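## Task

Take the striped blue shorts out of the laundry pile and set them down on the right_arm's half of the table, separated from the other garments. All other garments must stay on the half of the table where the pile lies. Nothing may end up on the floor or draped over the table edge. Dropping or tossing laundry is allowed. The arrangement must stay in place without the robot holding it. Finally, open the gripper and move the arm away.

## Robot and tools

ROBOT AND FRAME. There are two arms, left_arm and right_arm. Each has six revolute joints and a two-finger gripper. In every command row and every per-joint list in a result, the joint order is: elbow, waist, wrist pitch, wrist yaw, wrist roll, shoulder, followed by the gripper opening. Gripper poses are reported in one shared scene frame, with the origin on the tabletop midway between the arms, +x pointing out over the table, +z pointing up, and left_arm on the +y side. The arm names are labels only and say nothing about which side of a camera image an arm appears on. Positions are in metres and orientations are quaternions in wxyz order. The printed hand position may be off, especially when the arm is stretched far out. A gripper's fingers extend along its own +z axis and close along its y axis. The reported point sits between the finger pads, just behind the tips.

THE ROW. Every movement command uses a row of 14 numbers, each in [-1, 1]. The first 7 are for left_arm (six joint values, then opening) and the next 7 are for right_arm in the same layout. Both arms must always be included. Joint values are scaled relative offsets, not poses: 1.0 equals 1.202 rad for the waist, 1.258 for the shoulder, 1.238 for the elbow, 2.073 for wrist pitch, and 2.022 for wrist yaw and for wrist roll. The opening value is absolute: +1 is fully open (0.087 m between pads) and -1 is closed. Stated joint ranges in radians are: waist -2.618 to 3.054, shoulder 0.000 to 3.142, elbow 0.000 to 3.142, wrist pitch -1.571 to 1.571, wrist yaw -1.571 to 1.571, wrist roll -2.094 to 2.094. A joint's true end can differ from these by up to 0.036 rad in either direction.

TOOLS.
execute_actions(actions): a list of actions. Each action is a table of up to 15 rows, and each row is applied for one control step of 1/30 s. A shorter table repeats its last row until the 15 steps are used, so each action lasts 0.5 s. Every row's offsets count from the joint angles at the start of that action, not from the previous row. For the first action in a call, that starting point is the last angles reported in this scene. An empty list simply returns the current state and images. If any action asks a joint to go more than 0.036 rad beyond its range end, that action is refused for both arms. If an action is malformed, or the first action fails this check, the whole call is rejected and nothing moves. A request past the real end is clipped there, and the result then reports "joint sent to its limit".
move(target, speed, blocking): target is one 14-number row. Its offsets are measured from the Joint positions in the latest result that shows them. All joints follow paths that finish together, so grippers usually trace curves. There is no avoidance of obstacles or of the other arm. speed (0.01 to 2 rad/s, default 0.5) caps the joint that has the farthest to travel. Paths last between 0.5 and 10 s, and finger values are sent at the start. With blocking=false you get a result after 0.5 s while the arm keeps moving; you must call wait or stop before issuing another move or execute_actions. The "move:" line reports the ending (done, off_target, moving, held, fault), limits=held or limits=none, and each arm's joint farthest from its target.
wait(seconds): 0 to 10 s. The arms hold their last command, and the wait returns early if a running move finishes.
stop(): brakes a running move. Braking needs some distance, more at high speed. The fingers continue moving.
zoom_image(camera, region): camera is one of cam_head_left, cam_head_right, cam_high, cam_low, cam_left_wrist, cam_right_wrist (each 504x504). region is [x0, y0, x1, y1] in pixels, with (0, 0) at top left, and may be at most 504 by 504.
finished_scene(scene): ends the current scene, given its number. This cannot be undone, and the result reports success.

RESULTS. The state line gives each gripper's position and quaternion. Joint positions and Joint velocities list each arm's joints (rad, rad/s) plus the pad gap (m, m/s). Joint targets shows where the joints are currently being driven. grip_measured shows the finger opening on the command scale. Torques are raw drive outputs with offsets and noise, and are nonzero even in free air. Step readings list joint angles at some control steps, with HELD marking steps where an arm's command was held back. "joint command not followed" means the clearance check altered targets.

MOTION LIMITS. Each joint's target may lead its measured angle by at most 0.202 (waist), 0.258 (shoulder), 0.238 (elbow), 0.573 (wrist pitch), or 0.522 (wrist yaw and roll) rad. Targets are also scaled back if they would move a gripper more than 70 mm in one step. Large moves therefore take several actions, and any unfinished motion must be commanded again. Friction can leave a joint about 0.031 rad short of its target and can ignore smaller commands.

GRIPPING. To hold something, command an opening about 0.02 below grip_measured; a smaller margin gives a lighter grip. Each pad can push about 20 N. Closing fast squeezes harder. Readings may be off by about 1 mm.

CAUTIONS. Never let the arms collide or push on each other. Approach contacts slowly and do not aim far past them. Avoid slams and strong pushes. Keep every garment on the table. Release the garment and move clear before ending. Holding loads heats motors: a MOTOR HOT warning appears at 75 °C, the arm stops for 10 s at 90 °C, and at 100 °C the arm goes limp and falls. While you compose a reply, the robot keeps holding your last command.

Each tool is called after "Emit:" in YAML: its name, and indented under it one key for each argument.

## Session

Emit:
execute_actions:
  actions: []

Scene clock: 0.00 s.
left_arm: end_effector_position=(+0.4028, +0.2845, +0.3640) grip_measured=+1.000 end_effector_quat_wxyz=(+0.710, -0.046, +0.701, +0.046) | right_arm: end_effector_position=(+0.3800, -0.3996, +0.3535) grip_measured=+1.000 end_effector_quat_wxyz=(+0.699, +0.057, +0.711, -0.053)
Joint names: [elbow, waist, wrist pitch, wrist yaw, wrist roll, shoulder]
Joint positions: left_arm=[1.043 0.006 0.004 0.003 0.    1.034 0.087] | right_arm=[ 1.036 -0.013 -0.006 -0.002  0.005  1.047  0.087]
Joint velocities: left_arm=[-0.012 -0.002  0.066 -0.007 -0.066 -0.007  0.   ] | right_arm=[ 0.007 -0.002 -0.022  0.022  0.022 -0.002  0.   ]
Joint torques (N m, as the arm reports them, + toward a larger angle): no reading
Motor temperatures (°C, as the motors report them): left_arm=[28 28 27 29 28 31] | right_arm=[28 27 30 26 26 28]
Joint targets: left_arm=[1.043 0.006 0.004 0.003 0.000 1.034] | right_arm=[1.036 -0.013 -0.006 -0.002 0.005 1.047]

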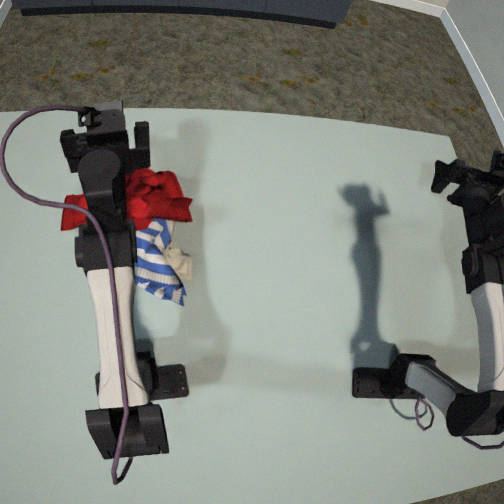

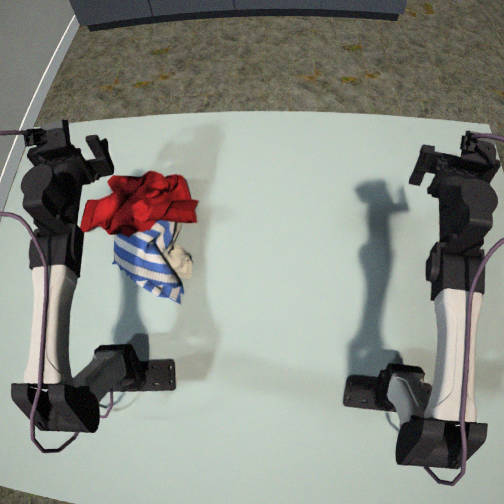

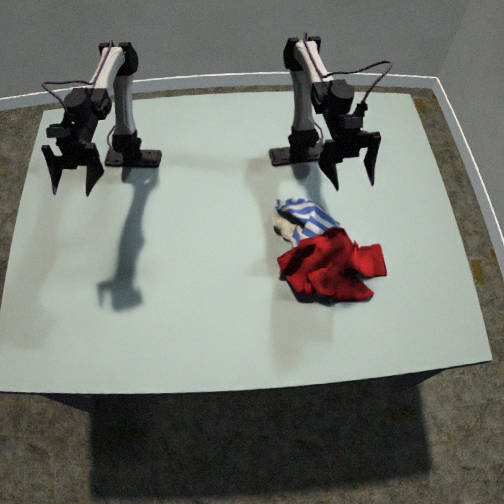

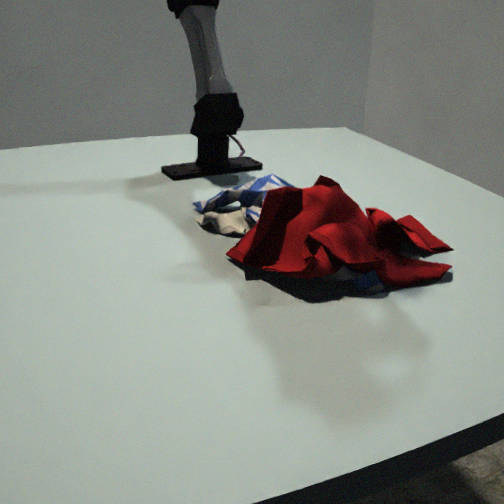

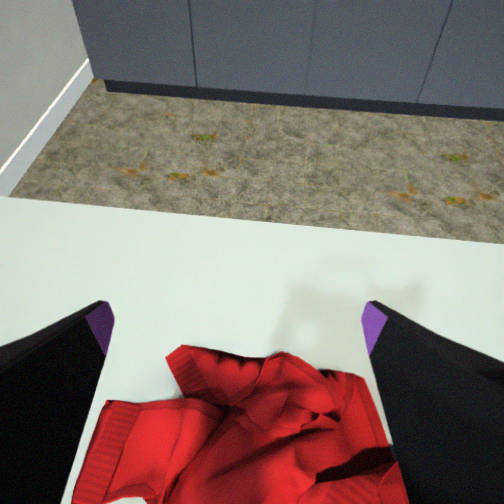

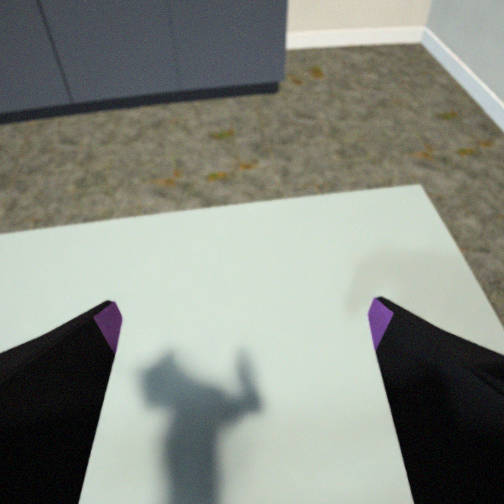

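Target about (0.27, 0.23).

Emit:
move:
  target: [0.1,-0.12,-0.53,0,0,0.4,0.2,0,-0.6,0,0,0,0,1]
  speed: 1

Emit:
move:
  target: [0,0,0.02,0,0,0.2,0.2,0,0,0,0,0,0,1]

Emit:
move:
  target: [0,0,0,0,0,0,-1,0,0,0,0,0,0,1]

Emit:
move:
  target: [0.2,-0.3,0,0,0,-0.45,-1,0,0,0,0,0,0,1]

Scene clock: 4.67 s.
left_arm: end_effector_position=(+0.2666, +0.2333, +0.0877) grip_measured=+0.200 end_effector_quat_wxyz=(+0.049, +0.002, +0.999, -0.001) | right_arm: end_effector_position=(+0.2494, -0.6320, +0.3535) grip_measured=+1.000 end_effector_quat_wxyz=(+0.637, +0.301, +0.646, -0.293)
Joint names: [elbow, waist, wrist pitch, wrist yaw, wrist roll, shoulder]
Joint positions: left_arm=[ 1.136 -0.13  -1.085  0.003  0.     1.524  0.052] | right_arm=[ 1.036 -0.726 -0.006 -0.002  0.005  1.047  0.087]
Joint velocities: left_arm=[ 0.002  0.017  0.007  0.066 -0.095  0.027 -0.001] | right_arm=[ 0.012 -0.002 -0.007 -0.081 -0.007  0.017  0.   ]
Joint torques (N m, as the arm reports them, + toward a larger angle): left_arm=[ 9.7  -0.65  0.41  0.08 -0.11 -4.63] | right_arm=[ 8.65 -0.51  2.12  0.06 -0.08 -2.86]
Motor temperatures (°C, as the motors report them): left_arm=[29 28 27 29 28 31] | right_arm=[29 27 32 26 26 28]
Joint targets: left_arm=[1.167 -0.138 -1.095 0.003 0.000 1.537] | right_arm=[1.036 -0.735 -0.006 -0.002 0.005 1.047]
move: off_target (left_arm); limits=none; left_arm: farthest joint: the elbow, 0.031 radians from its target (0.124 radians at the start); right_arm: farthest joint: the waist, 0.008 radians from its target (0.721 radians at the start)

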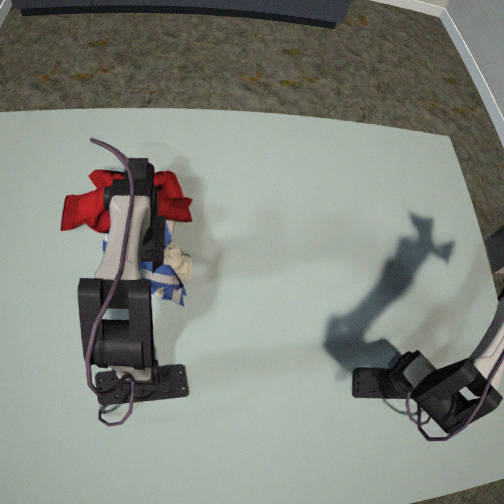

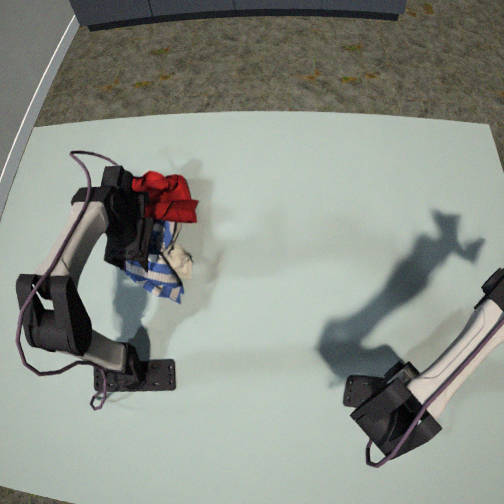

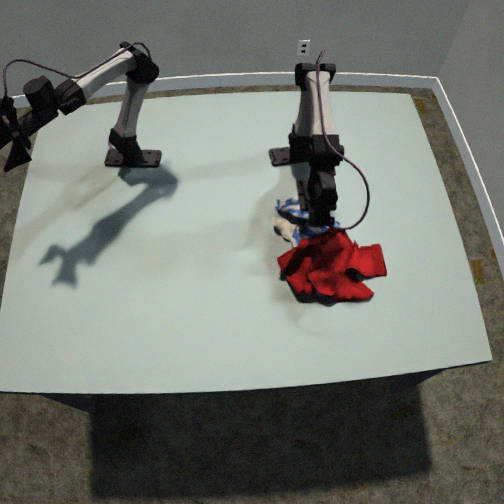

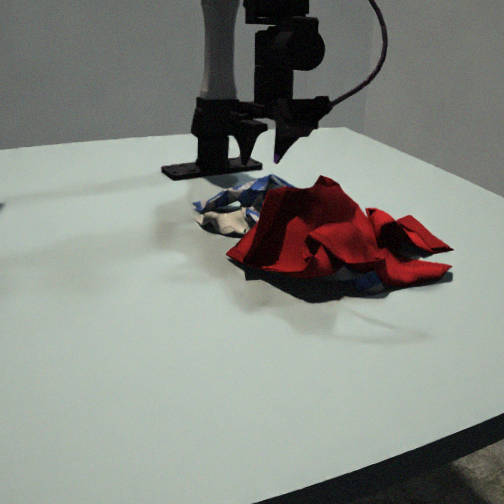

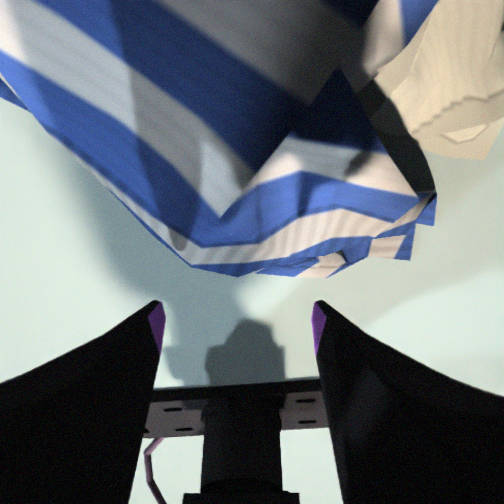

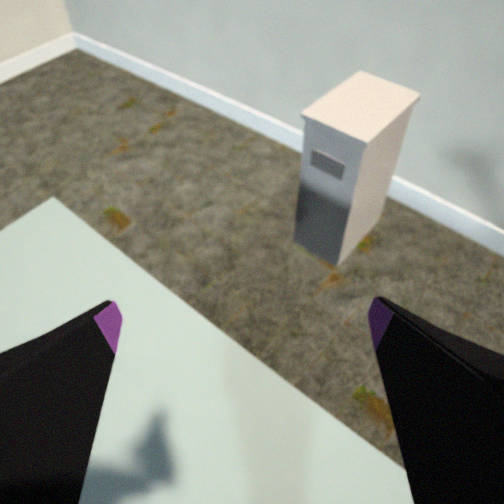

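Scene clock: 5.60 s.
left_arm: end_effector_position=(+0.2615, +0.2333, +0.0338) grip_measured=+0.200 end_effector_quat_wxyz=(-0.056, +0.002, +0.998, -0.001) | right_arm: end_effector_position=(+0.2494, -0.6320, +0.3535) grip_measured=+1.000 end_effector_quat_wxyz=(+0.637, +0.301, +0.646, -0.293)
Joint names: [elbow, waist, wrist pitch, wrist yaw, wrist roll, shoulder]
Joint positions: left_arm=[ 1.136 -0.13  -1.054  0.003  0.     1.764  0.052] | right_arm=[ 1.036 -0.726 -0.006 -0.002  0.005  1.047  0.087]
Joint velocities: left_arm=[-0.002 -0.017 -0.037 -0.022  0.007  0.012 -0.001] | right_arm=[ 0.002  0.012 -0.007 -0.007  0.022 -0.007  0.   ]
Joint torques (N m, as the arm reports them, + toward a larger angle): left_arm=[ 6.35  0.09  0.2   0.09 -0.1  -6.31] | right_arm=[ 8.67  0.25  2.1   0.05 -0.07 -2.79]
Motor temperatures (°C, as the motors report them): left_arm=[29 28 27 29 28 31] | right_arm=[29 27 32 26 26 28]
Joint targets: left_arm=[1.136 -0.130 -1.043 0.003 0.000 1.775] | right_arm=[1.036 -0.726 -0.006 -0.002 0.005 1.047]
move: done; limits=none; left_arm: farthest joint: the shoulder, 0.012 radians from its target (0.252 radians at the start); right_arm: farthest joint: the waist, 0.000 radians from its target (0.000 radians at the start)

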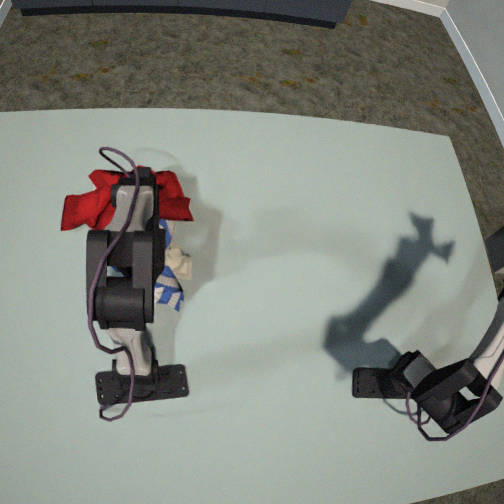

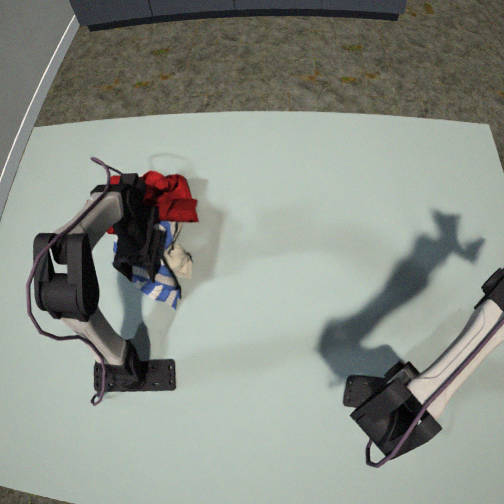

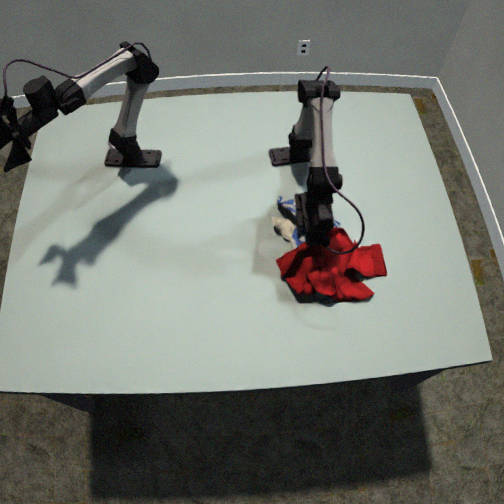

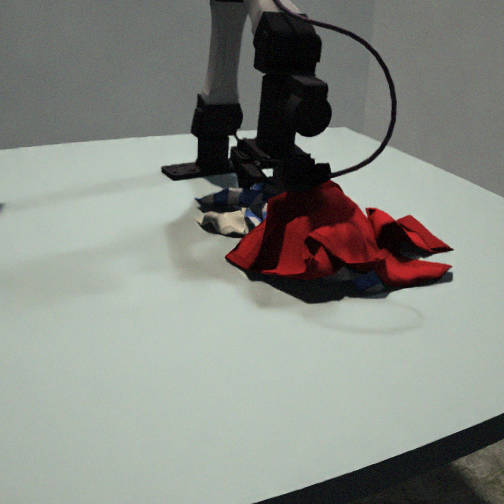

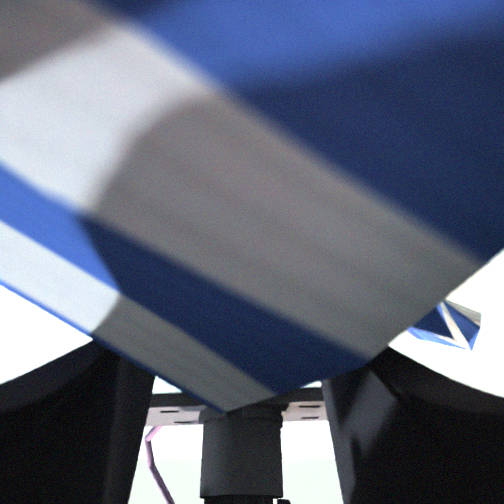

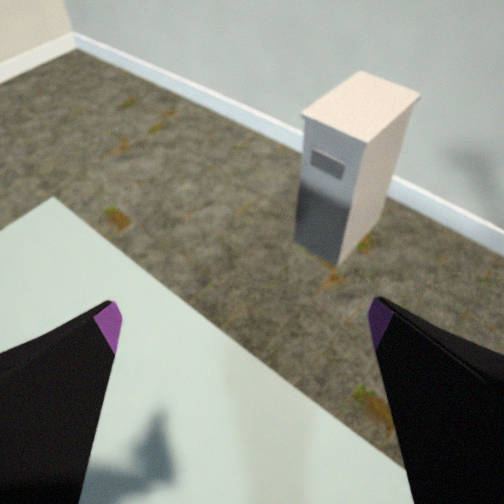

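Scene clock: 6.10 s.
left_arm: end_effector_position=(+0.2615, +0.2333, +0.0338) grip_measured=-0.893 end_effector_quat_wxyz=(-0.056, +0.002, +0.998, -0.001) | right_arm: end_effector_position=(+0.2494, -0.6320, +0.3535) grip_measured=+1.000 end_effector_quat_wxyz=(+0.637, +0.301, +0.646, -0.293)
Joint names: [elbow, waist, wrist pitch, wrist yaw, wrist roll, shoulder]
Joint positions: left_arm=[ 1.136 -0.13  -1.054  0.003  0.     1.764  0.005] | right_arm=[ 1.036 -0.726 -0.006 -0.002  0.005  1.047  0.087]
Joint velocities: left_arm=[ 0.002  0.007 -0.037 -0.007  0.037  0.007 -0.   ] | right_arm=[-0.002  0.007  0.037 -0.022 -0.037 -0.017  0.   ]
Joint torques (N m, as the arm reports them, + toward a larger angle): left_arm=[ 6.38  0.07  0.1   0.08 -0.11 -7.31] | right_arm=[ 8.63  0.24  2.11  0.06 -0.07 -2.75]
Motor temperatures (°C, as the motors report them): left_arm=[29 28 27 29 28 31] | right_arm=[29 27 32 26 26 28]
Joint targets: left_arm=[1.136 -0.130 -1.054 0.003 0.000 1.764] | right_arm=[1.036 -0.726 -0.006 -0.002 0.005 1.047]
move: done; limits=none; left_arm: farthest joint: the waist, 0.000 radians from its target (0.000 radians at the start); right_arm: farthest joint: the waist, 0.000 radians from its target (0.000 radians at the start)

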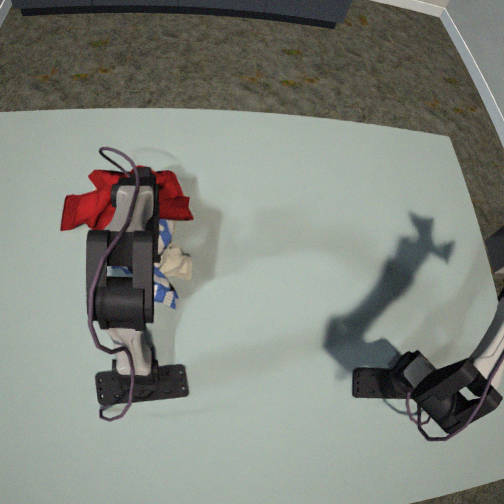

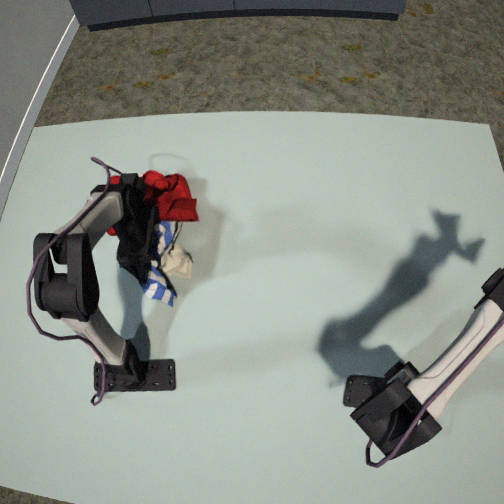

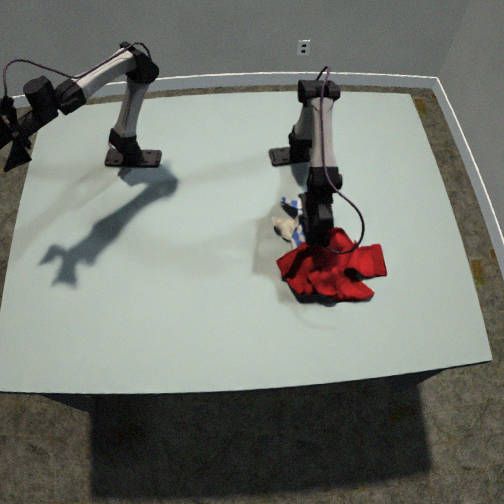

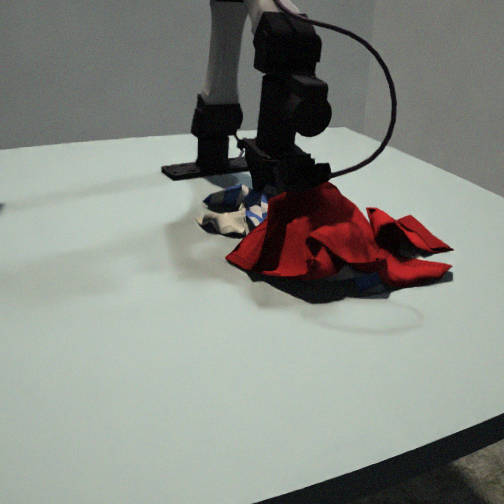

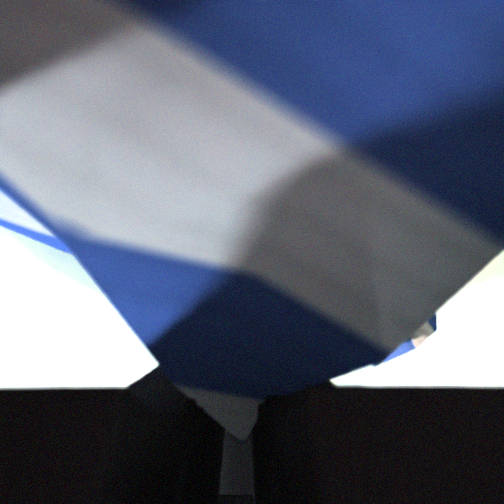

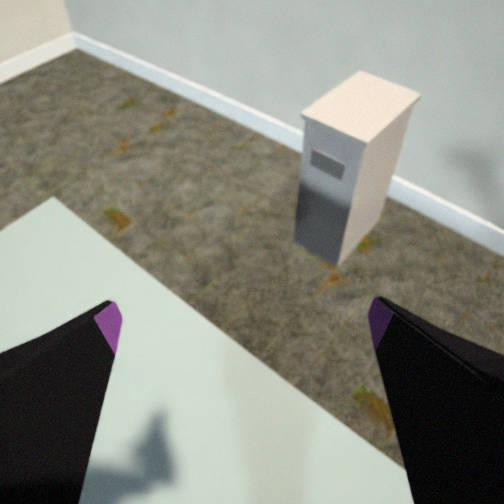

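Scene clock: 7.63 s.
left_arm: end_effector_position=(+0.2905, +0.1357, +0.2370) grip_measured=-0.893 end_effector_quat_wxyz=(+0.325, +0.168, +0.929, -0.060) | right_arm: end_effector_position=(+0.2494, -0.6320, +0.3535) grip_measured=+1.000 end_effector_quat_wxyz=(+0.637, +0.301, +0.646, -0.293)
Joint names: [elbow, waist, wrist pitch, wrist yaw, wrist roll, shoulder]
Joint positions: left_arm=[ 1.366 -0.484 -1.055  0.002  0.     1.208  0.005] | right_arm=[ 1.036 -0.726 -0.006 -0.002  0.005  1.047  0.087]
Joint velocities: left_arm=[-0.007  0.012 -0.081  0.051 -0.066 -0.002  0.   ] | right_arm=[-0.002 -0.012  0.007  0.022 -0.051 -0.017  0.   ]
Joint torques (N m, as the arm reports them, + toward a larger angle): left_arm=[ 9.14 -0.64  1.4   0.11 -0.12 -4.22] | right_arm=[ 8.7   0.28  2.12  0.05 -0.07 -2.84]
Motor temperatures (°C, as the motors report them): left_arm=[30 28 27 29 28 31] | right_arm=[29 27 33 26 26 28]
Joint targets: left_arm=[1.383 -0.491 -1.054 0.003 0.000 1.198] | right_arm=[1.036 -0.726 -0.006 -0.002 0.005 1.047]
move: done; limits=none; left_arm: farthest joint: the elbow, 0.018 radians from its target (0.248 radians at the start); right_arm: farthest joint: the waist, 0.000 radians from its target (0.000 radians at the start)

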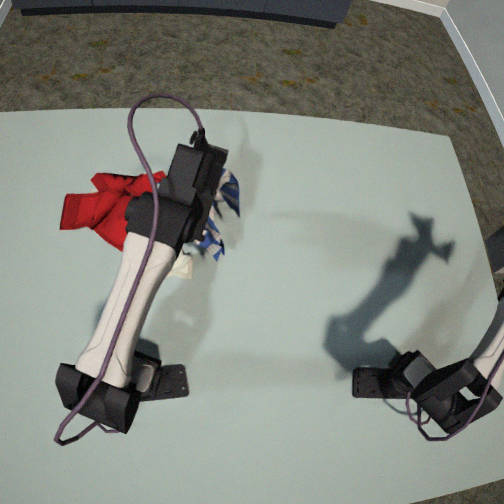

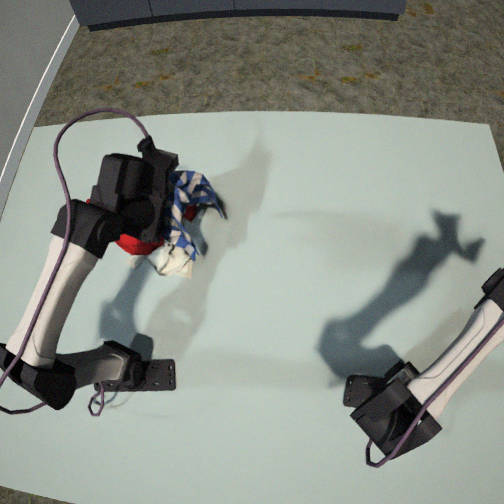

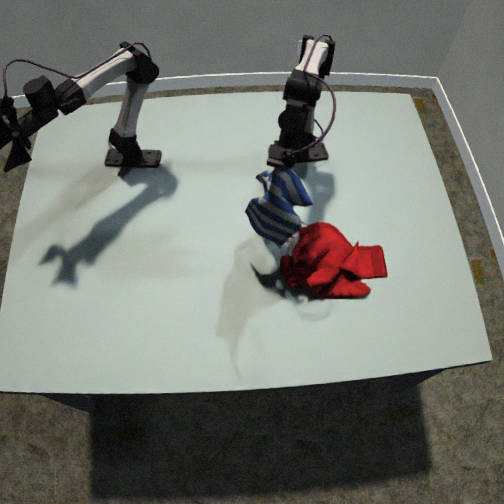

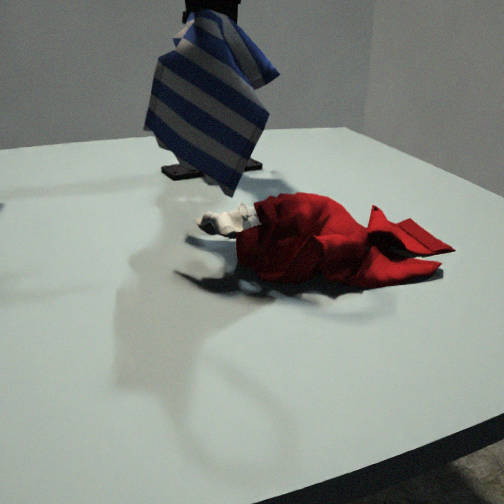

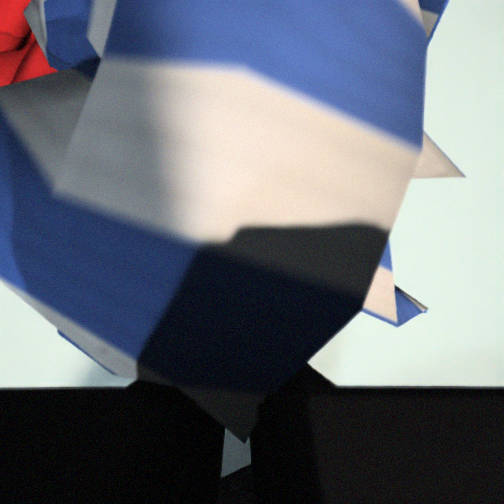

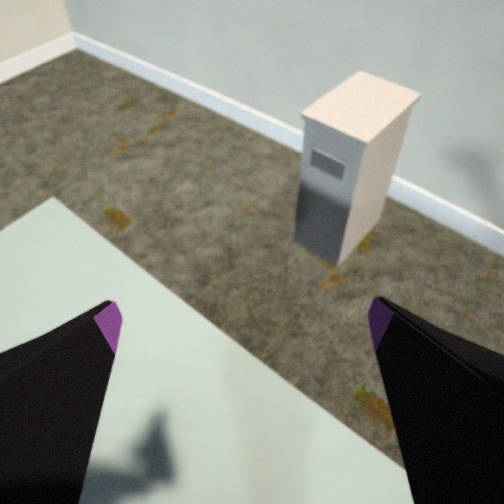

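Emit:
move:
  target: [0.71,-0.55,0.18,0,0,0.75,-1,0,0,0,0,0,0,1]
  speed: 0.9

Emit:
move:
  target: [0,0,0,0,0,0,1,0,0,0,0,0,0,1]

Emit:
move:
  target: [-0.5,0.3,0,0,0,-0.6,1,0,0,0,0,0,0,1]
  speed: 1

Scene clock: 12.57 s.
left_arm: end_effector_position=(+0.3280, -0.2633, +0.2290) grip_measured=-0.893 end_effector_quat_wxyz=(+0.393, +0.438, +0.777, -0.223) | right_arm: end_effector_position=(+0.2494, -0.6320, +0.3535) grip_measured=+1.000 end_effector_quat_wxyz=(+0.637, +0.301, +0.646, -0.293)
Joint names: [elbow, waist, wrist pitch, wrist yaw, wrist roll, shoulder]
Joint positions: left_arm=[ 2.22  -1.152 -0.7    0.004  0.     2.153  0.005] | right_arm=[ 1.036 -0.726 -0.006 -0.002  0.005  1.047  0.087]
Joint velocities: left_arm=[-0.007 -0.022 -0.022 -0.125 -0.037 -0.002 -0.   ] | right_arm=[-0.012 -0.002  0.007  0.007 -0.022 -0.002  0.   ]
Joint torques (N m, as the arm reports them, + toward a larger angle): left_arm=[ 10.17   0.73   1.82   0.07  -0.12 -12.  ] | right_arm=[ 8.65  0.25  2.12  0.05 -0.09 -2.8 ]
Motor temperatures (°C, as the motors report them): left_arm=[31 28 28 29 28 32] | right_arm=[30 27 34 26 26 28]
Joint targets: left_arm=[2.245 -1.145 -0.682 0.002 0.000 2.152] | right_arm=[1.036 -0.726 -0.006 -0.002 0.005 1.047]
move: off_target (left_arm); limits=none; left_arm: farthest joint: the elbow, 0.025 radians from its target (0.879 radians at the start); right_arm: farthest joint: the waist, 0.000 radians from its target (0.000 radians at the start)

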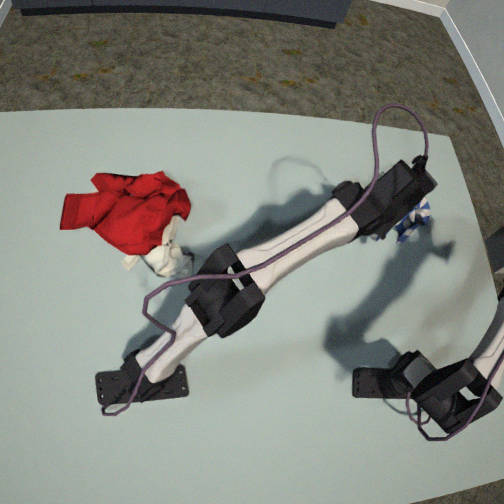

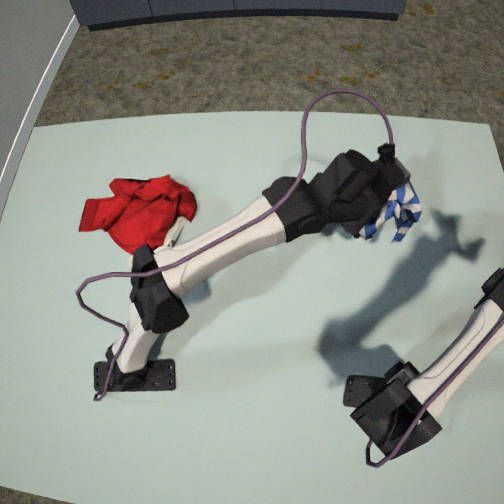

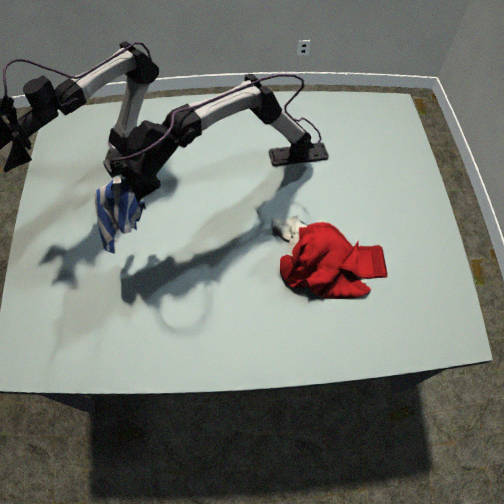

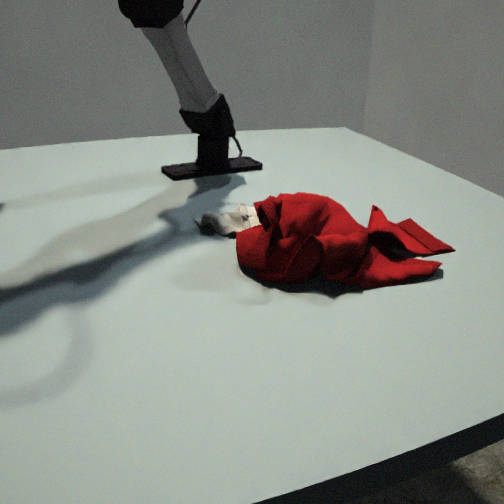

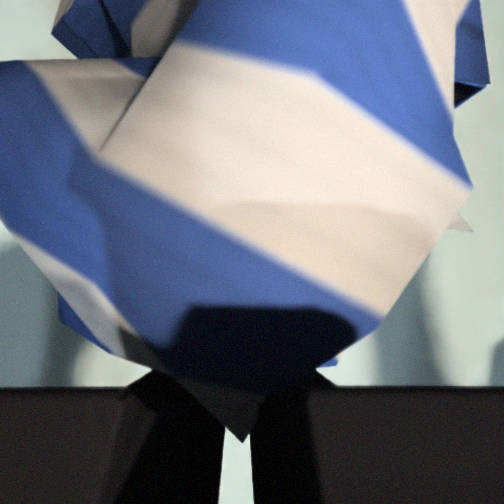

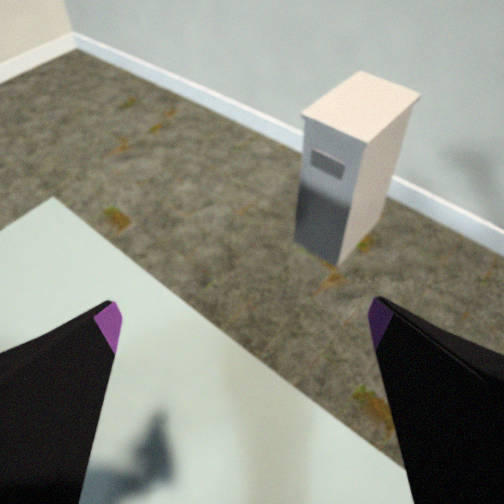

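Scene clock: 13.07 s.
left_arm: end_effector_position=(+0.3280, -0.2633, +0.2290) grip_measured=+1.000 end_effector_quat_wxyz=(+0.393, +0.438, +0.777, -0.223) | right_arm: end_effector_position=(+0.2494, -0.6320, +0.3535) grip_measured=+1.000 end_effector_quat_wxyz=(+0.637, +0.301, +0.646, -0.293)
Joint names: [elbow, waist, wrist pitch, wrist yaw, wrist roll, shoulder]
Joint positions: left_arm=[ 2.22  -1.152 -0.7    0.004  0.     2.153  0.087] | right_arm=[ 1.036 -0.726 -0.006 -0.002  0.005  1.047  0.087]
Joint velocities: left_arm=[ 0.002 -0.002 -0.037 -0.066  0.037 -0.012  0.   ] | right_arm=[-0.012  0.012 -0.051 -0.022 -0.007 -0.002  0.   ]
Joint torques (N m, as the arm reports them, + toward a larger angle): left_arm=[  8.03   0.04   1.65   0.08  -0.11 -12.02] | right_arm=[ 8.71  0.27  2.12  0.05 -0.06 -2.76]
Motor temperatures (°C, as the motors report them): left_arm=[31 28 28 29 28 32] | right_arm=[30 27 34 26 26 28]
Joint targets: left_arm=[2.220 -1.152 -0.700 0.004 0.000 2.153] | right_arm=[1.036 -0.726 -0.006 -0.002 0.005 1.047]
move: done; limits=none; left_arm: farthest joint: the waist, 0.000 radians from its target (0.000 radians at the start); right_arm: farthest joint: the waist, 0.000 radians from its target (0.000 radians at the start)

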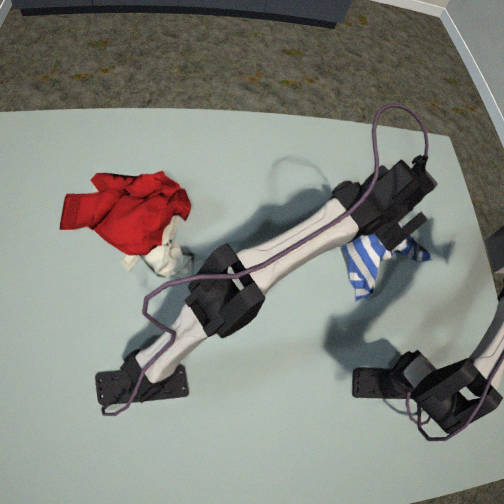

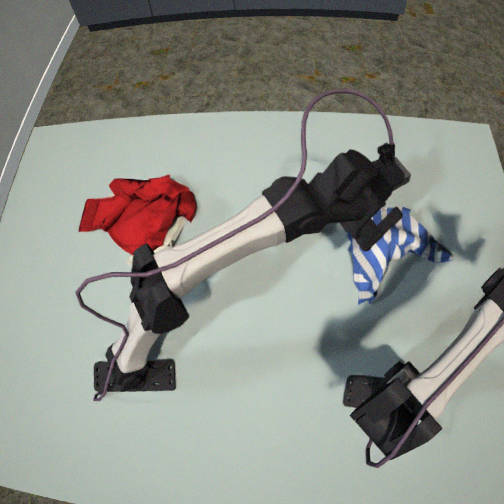

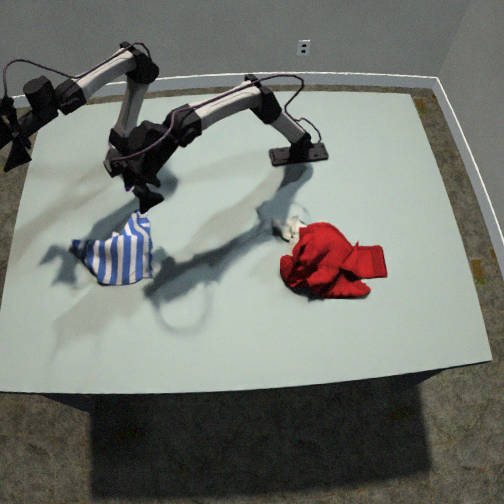

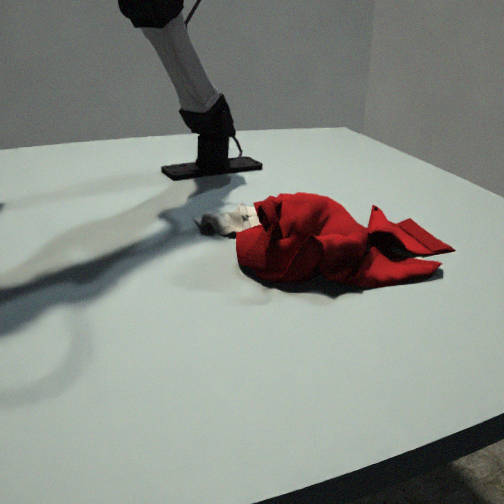

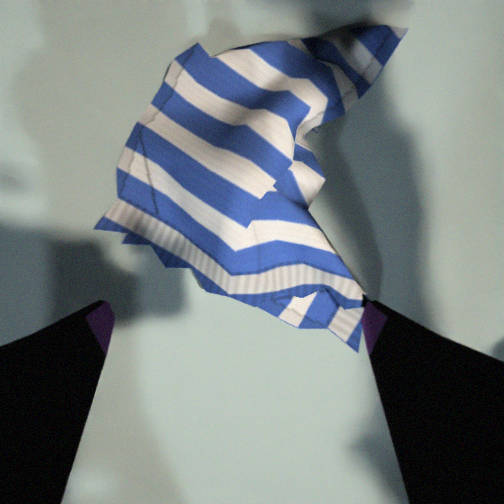

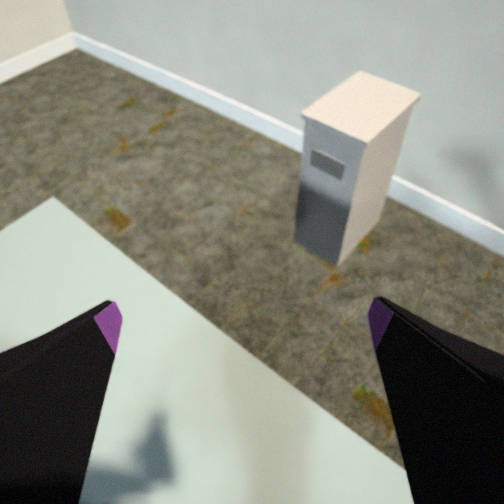

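Scene clock: 14.47 s.
left_arm: end_effector_position=(+0.3437, -0.0175, +0.3290) grip_measured=+1.000 end_effector_quat_wxyz=(+0.484, +0.283, +0.810, -0.171) | right_arm: end_effector_position=(+0.2494, -0.6320, +0.3535) grip_measured=+1.000 end_effector_quat_wxyz=(+0.637, +0.301, +0.646, -0.293)
Joint names: [elbow, waist, wrist pitch, wrist yaw, wrist roll, shoulder]
Joint positions: left_arm=[ 1.619 -0.796 -0.701  0.005  0.     1.41   0.087] | right_arm=[ 1.036 -0.726 -0.006 -0.002  0.005  1.047  0.087]
Joint velocities: left_arm=[ 0.007 -0.007 -0.007  0.007 -0.022  0.007  0.   ] | right_arm=[-0.002 -0.022 -0.022 -0.022  0.051 -0.007  0.   ]
Joint torques (N m, as the arm reports them, + toward a larger angle): left_arm=[ 6.33  0.52  1.78  0.08 -0.11 -6.42] | right_arm=[ 8.62  0.3   2.12  0.06 -0.06 -2.81]
Motor temperatures (°C, as the motors report them): left_arm=[31 28 29 29 28 33] | right_arm=[30 27 34 26 26 28]
Joint targets: left_arm=[1.601 -0.791 -0.700 0.004 0.000 1.399] | right_arm=[1.036 -0.726 -0.006 -0.002 0.005 1.047]
move: done; limits=none; left_arm: farthest joint: the elbow, 0.018 radians from its target (0.619 radians at the start); right_arm: farthest joint: the waist, 0.000 radians from its target (0.000 radians at the start)

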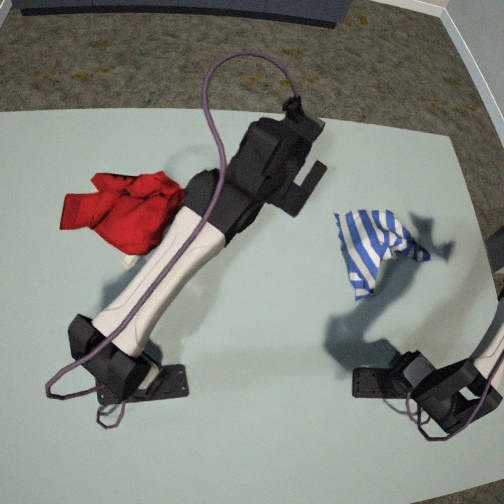

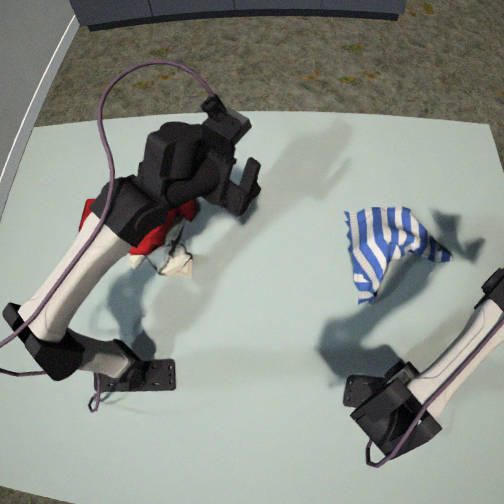

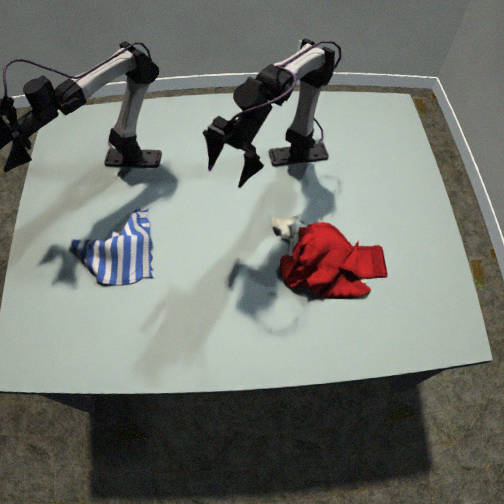

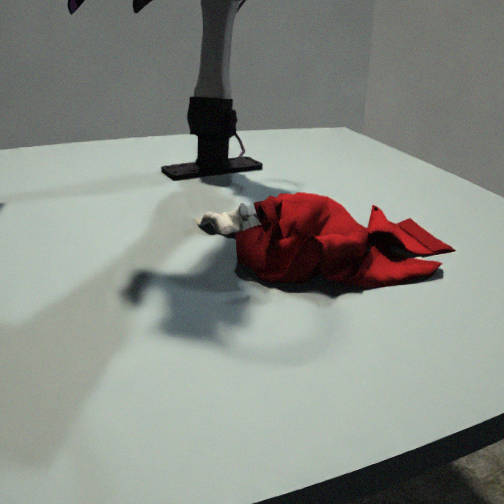

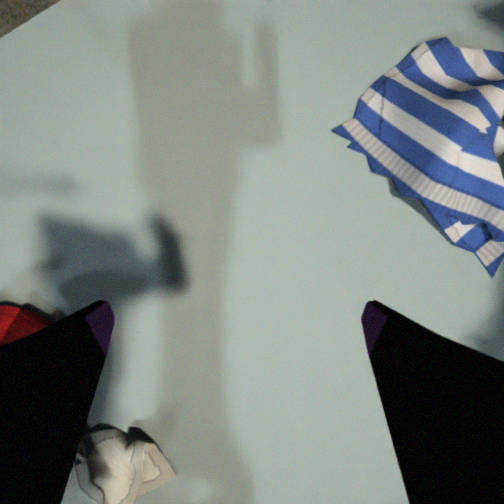

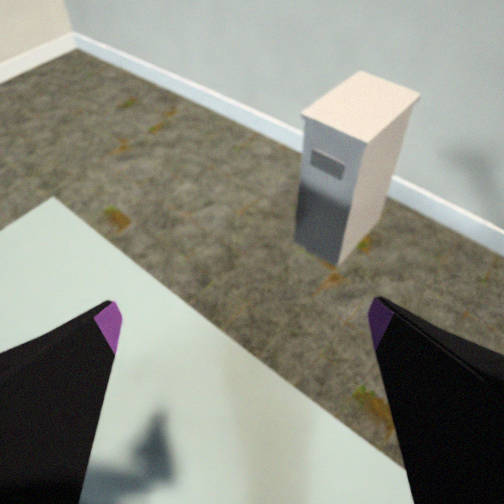

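Emit:
finished_scene:
  scene: 2

The scene is finished: the task was done.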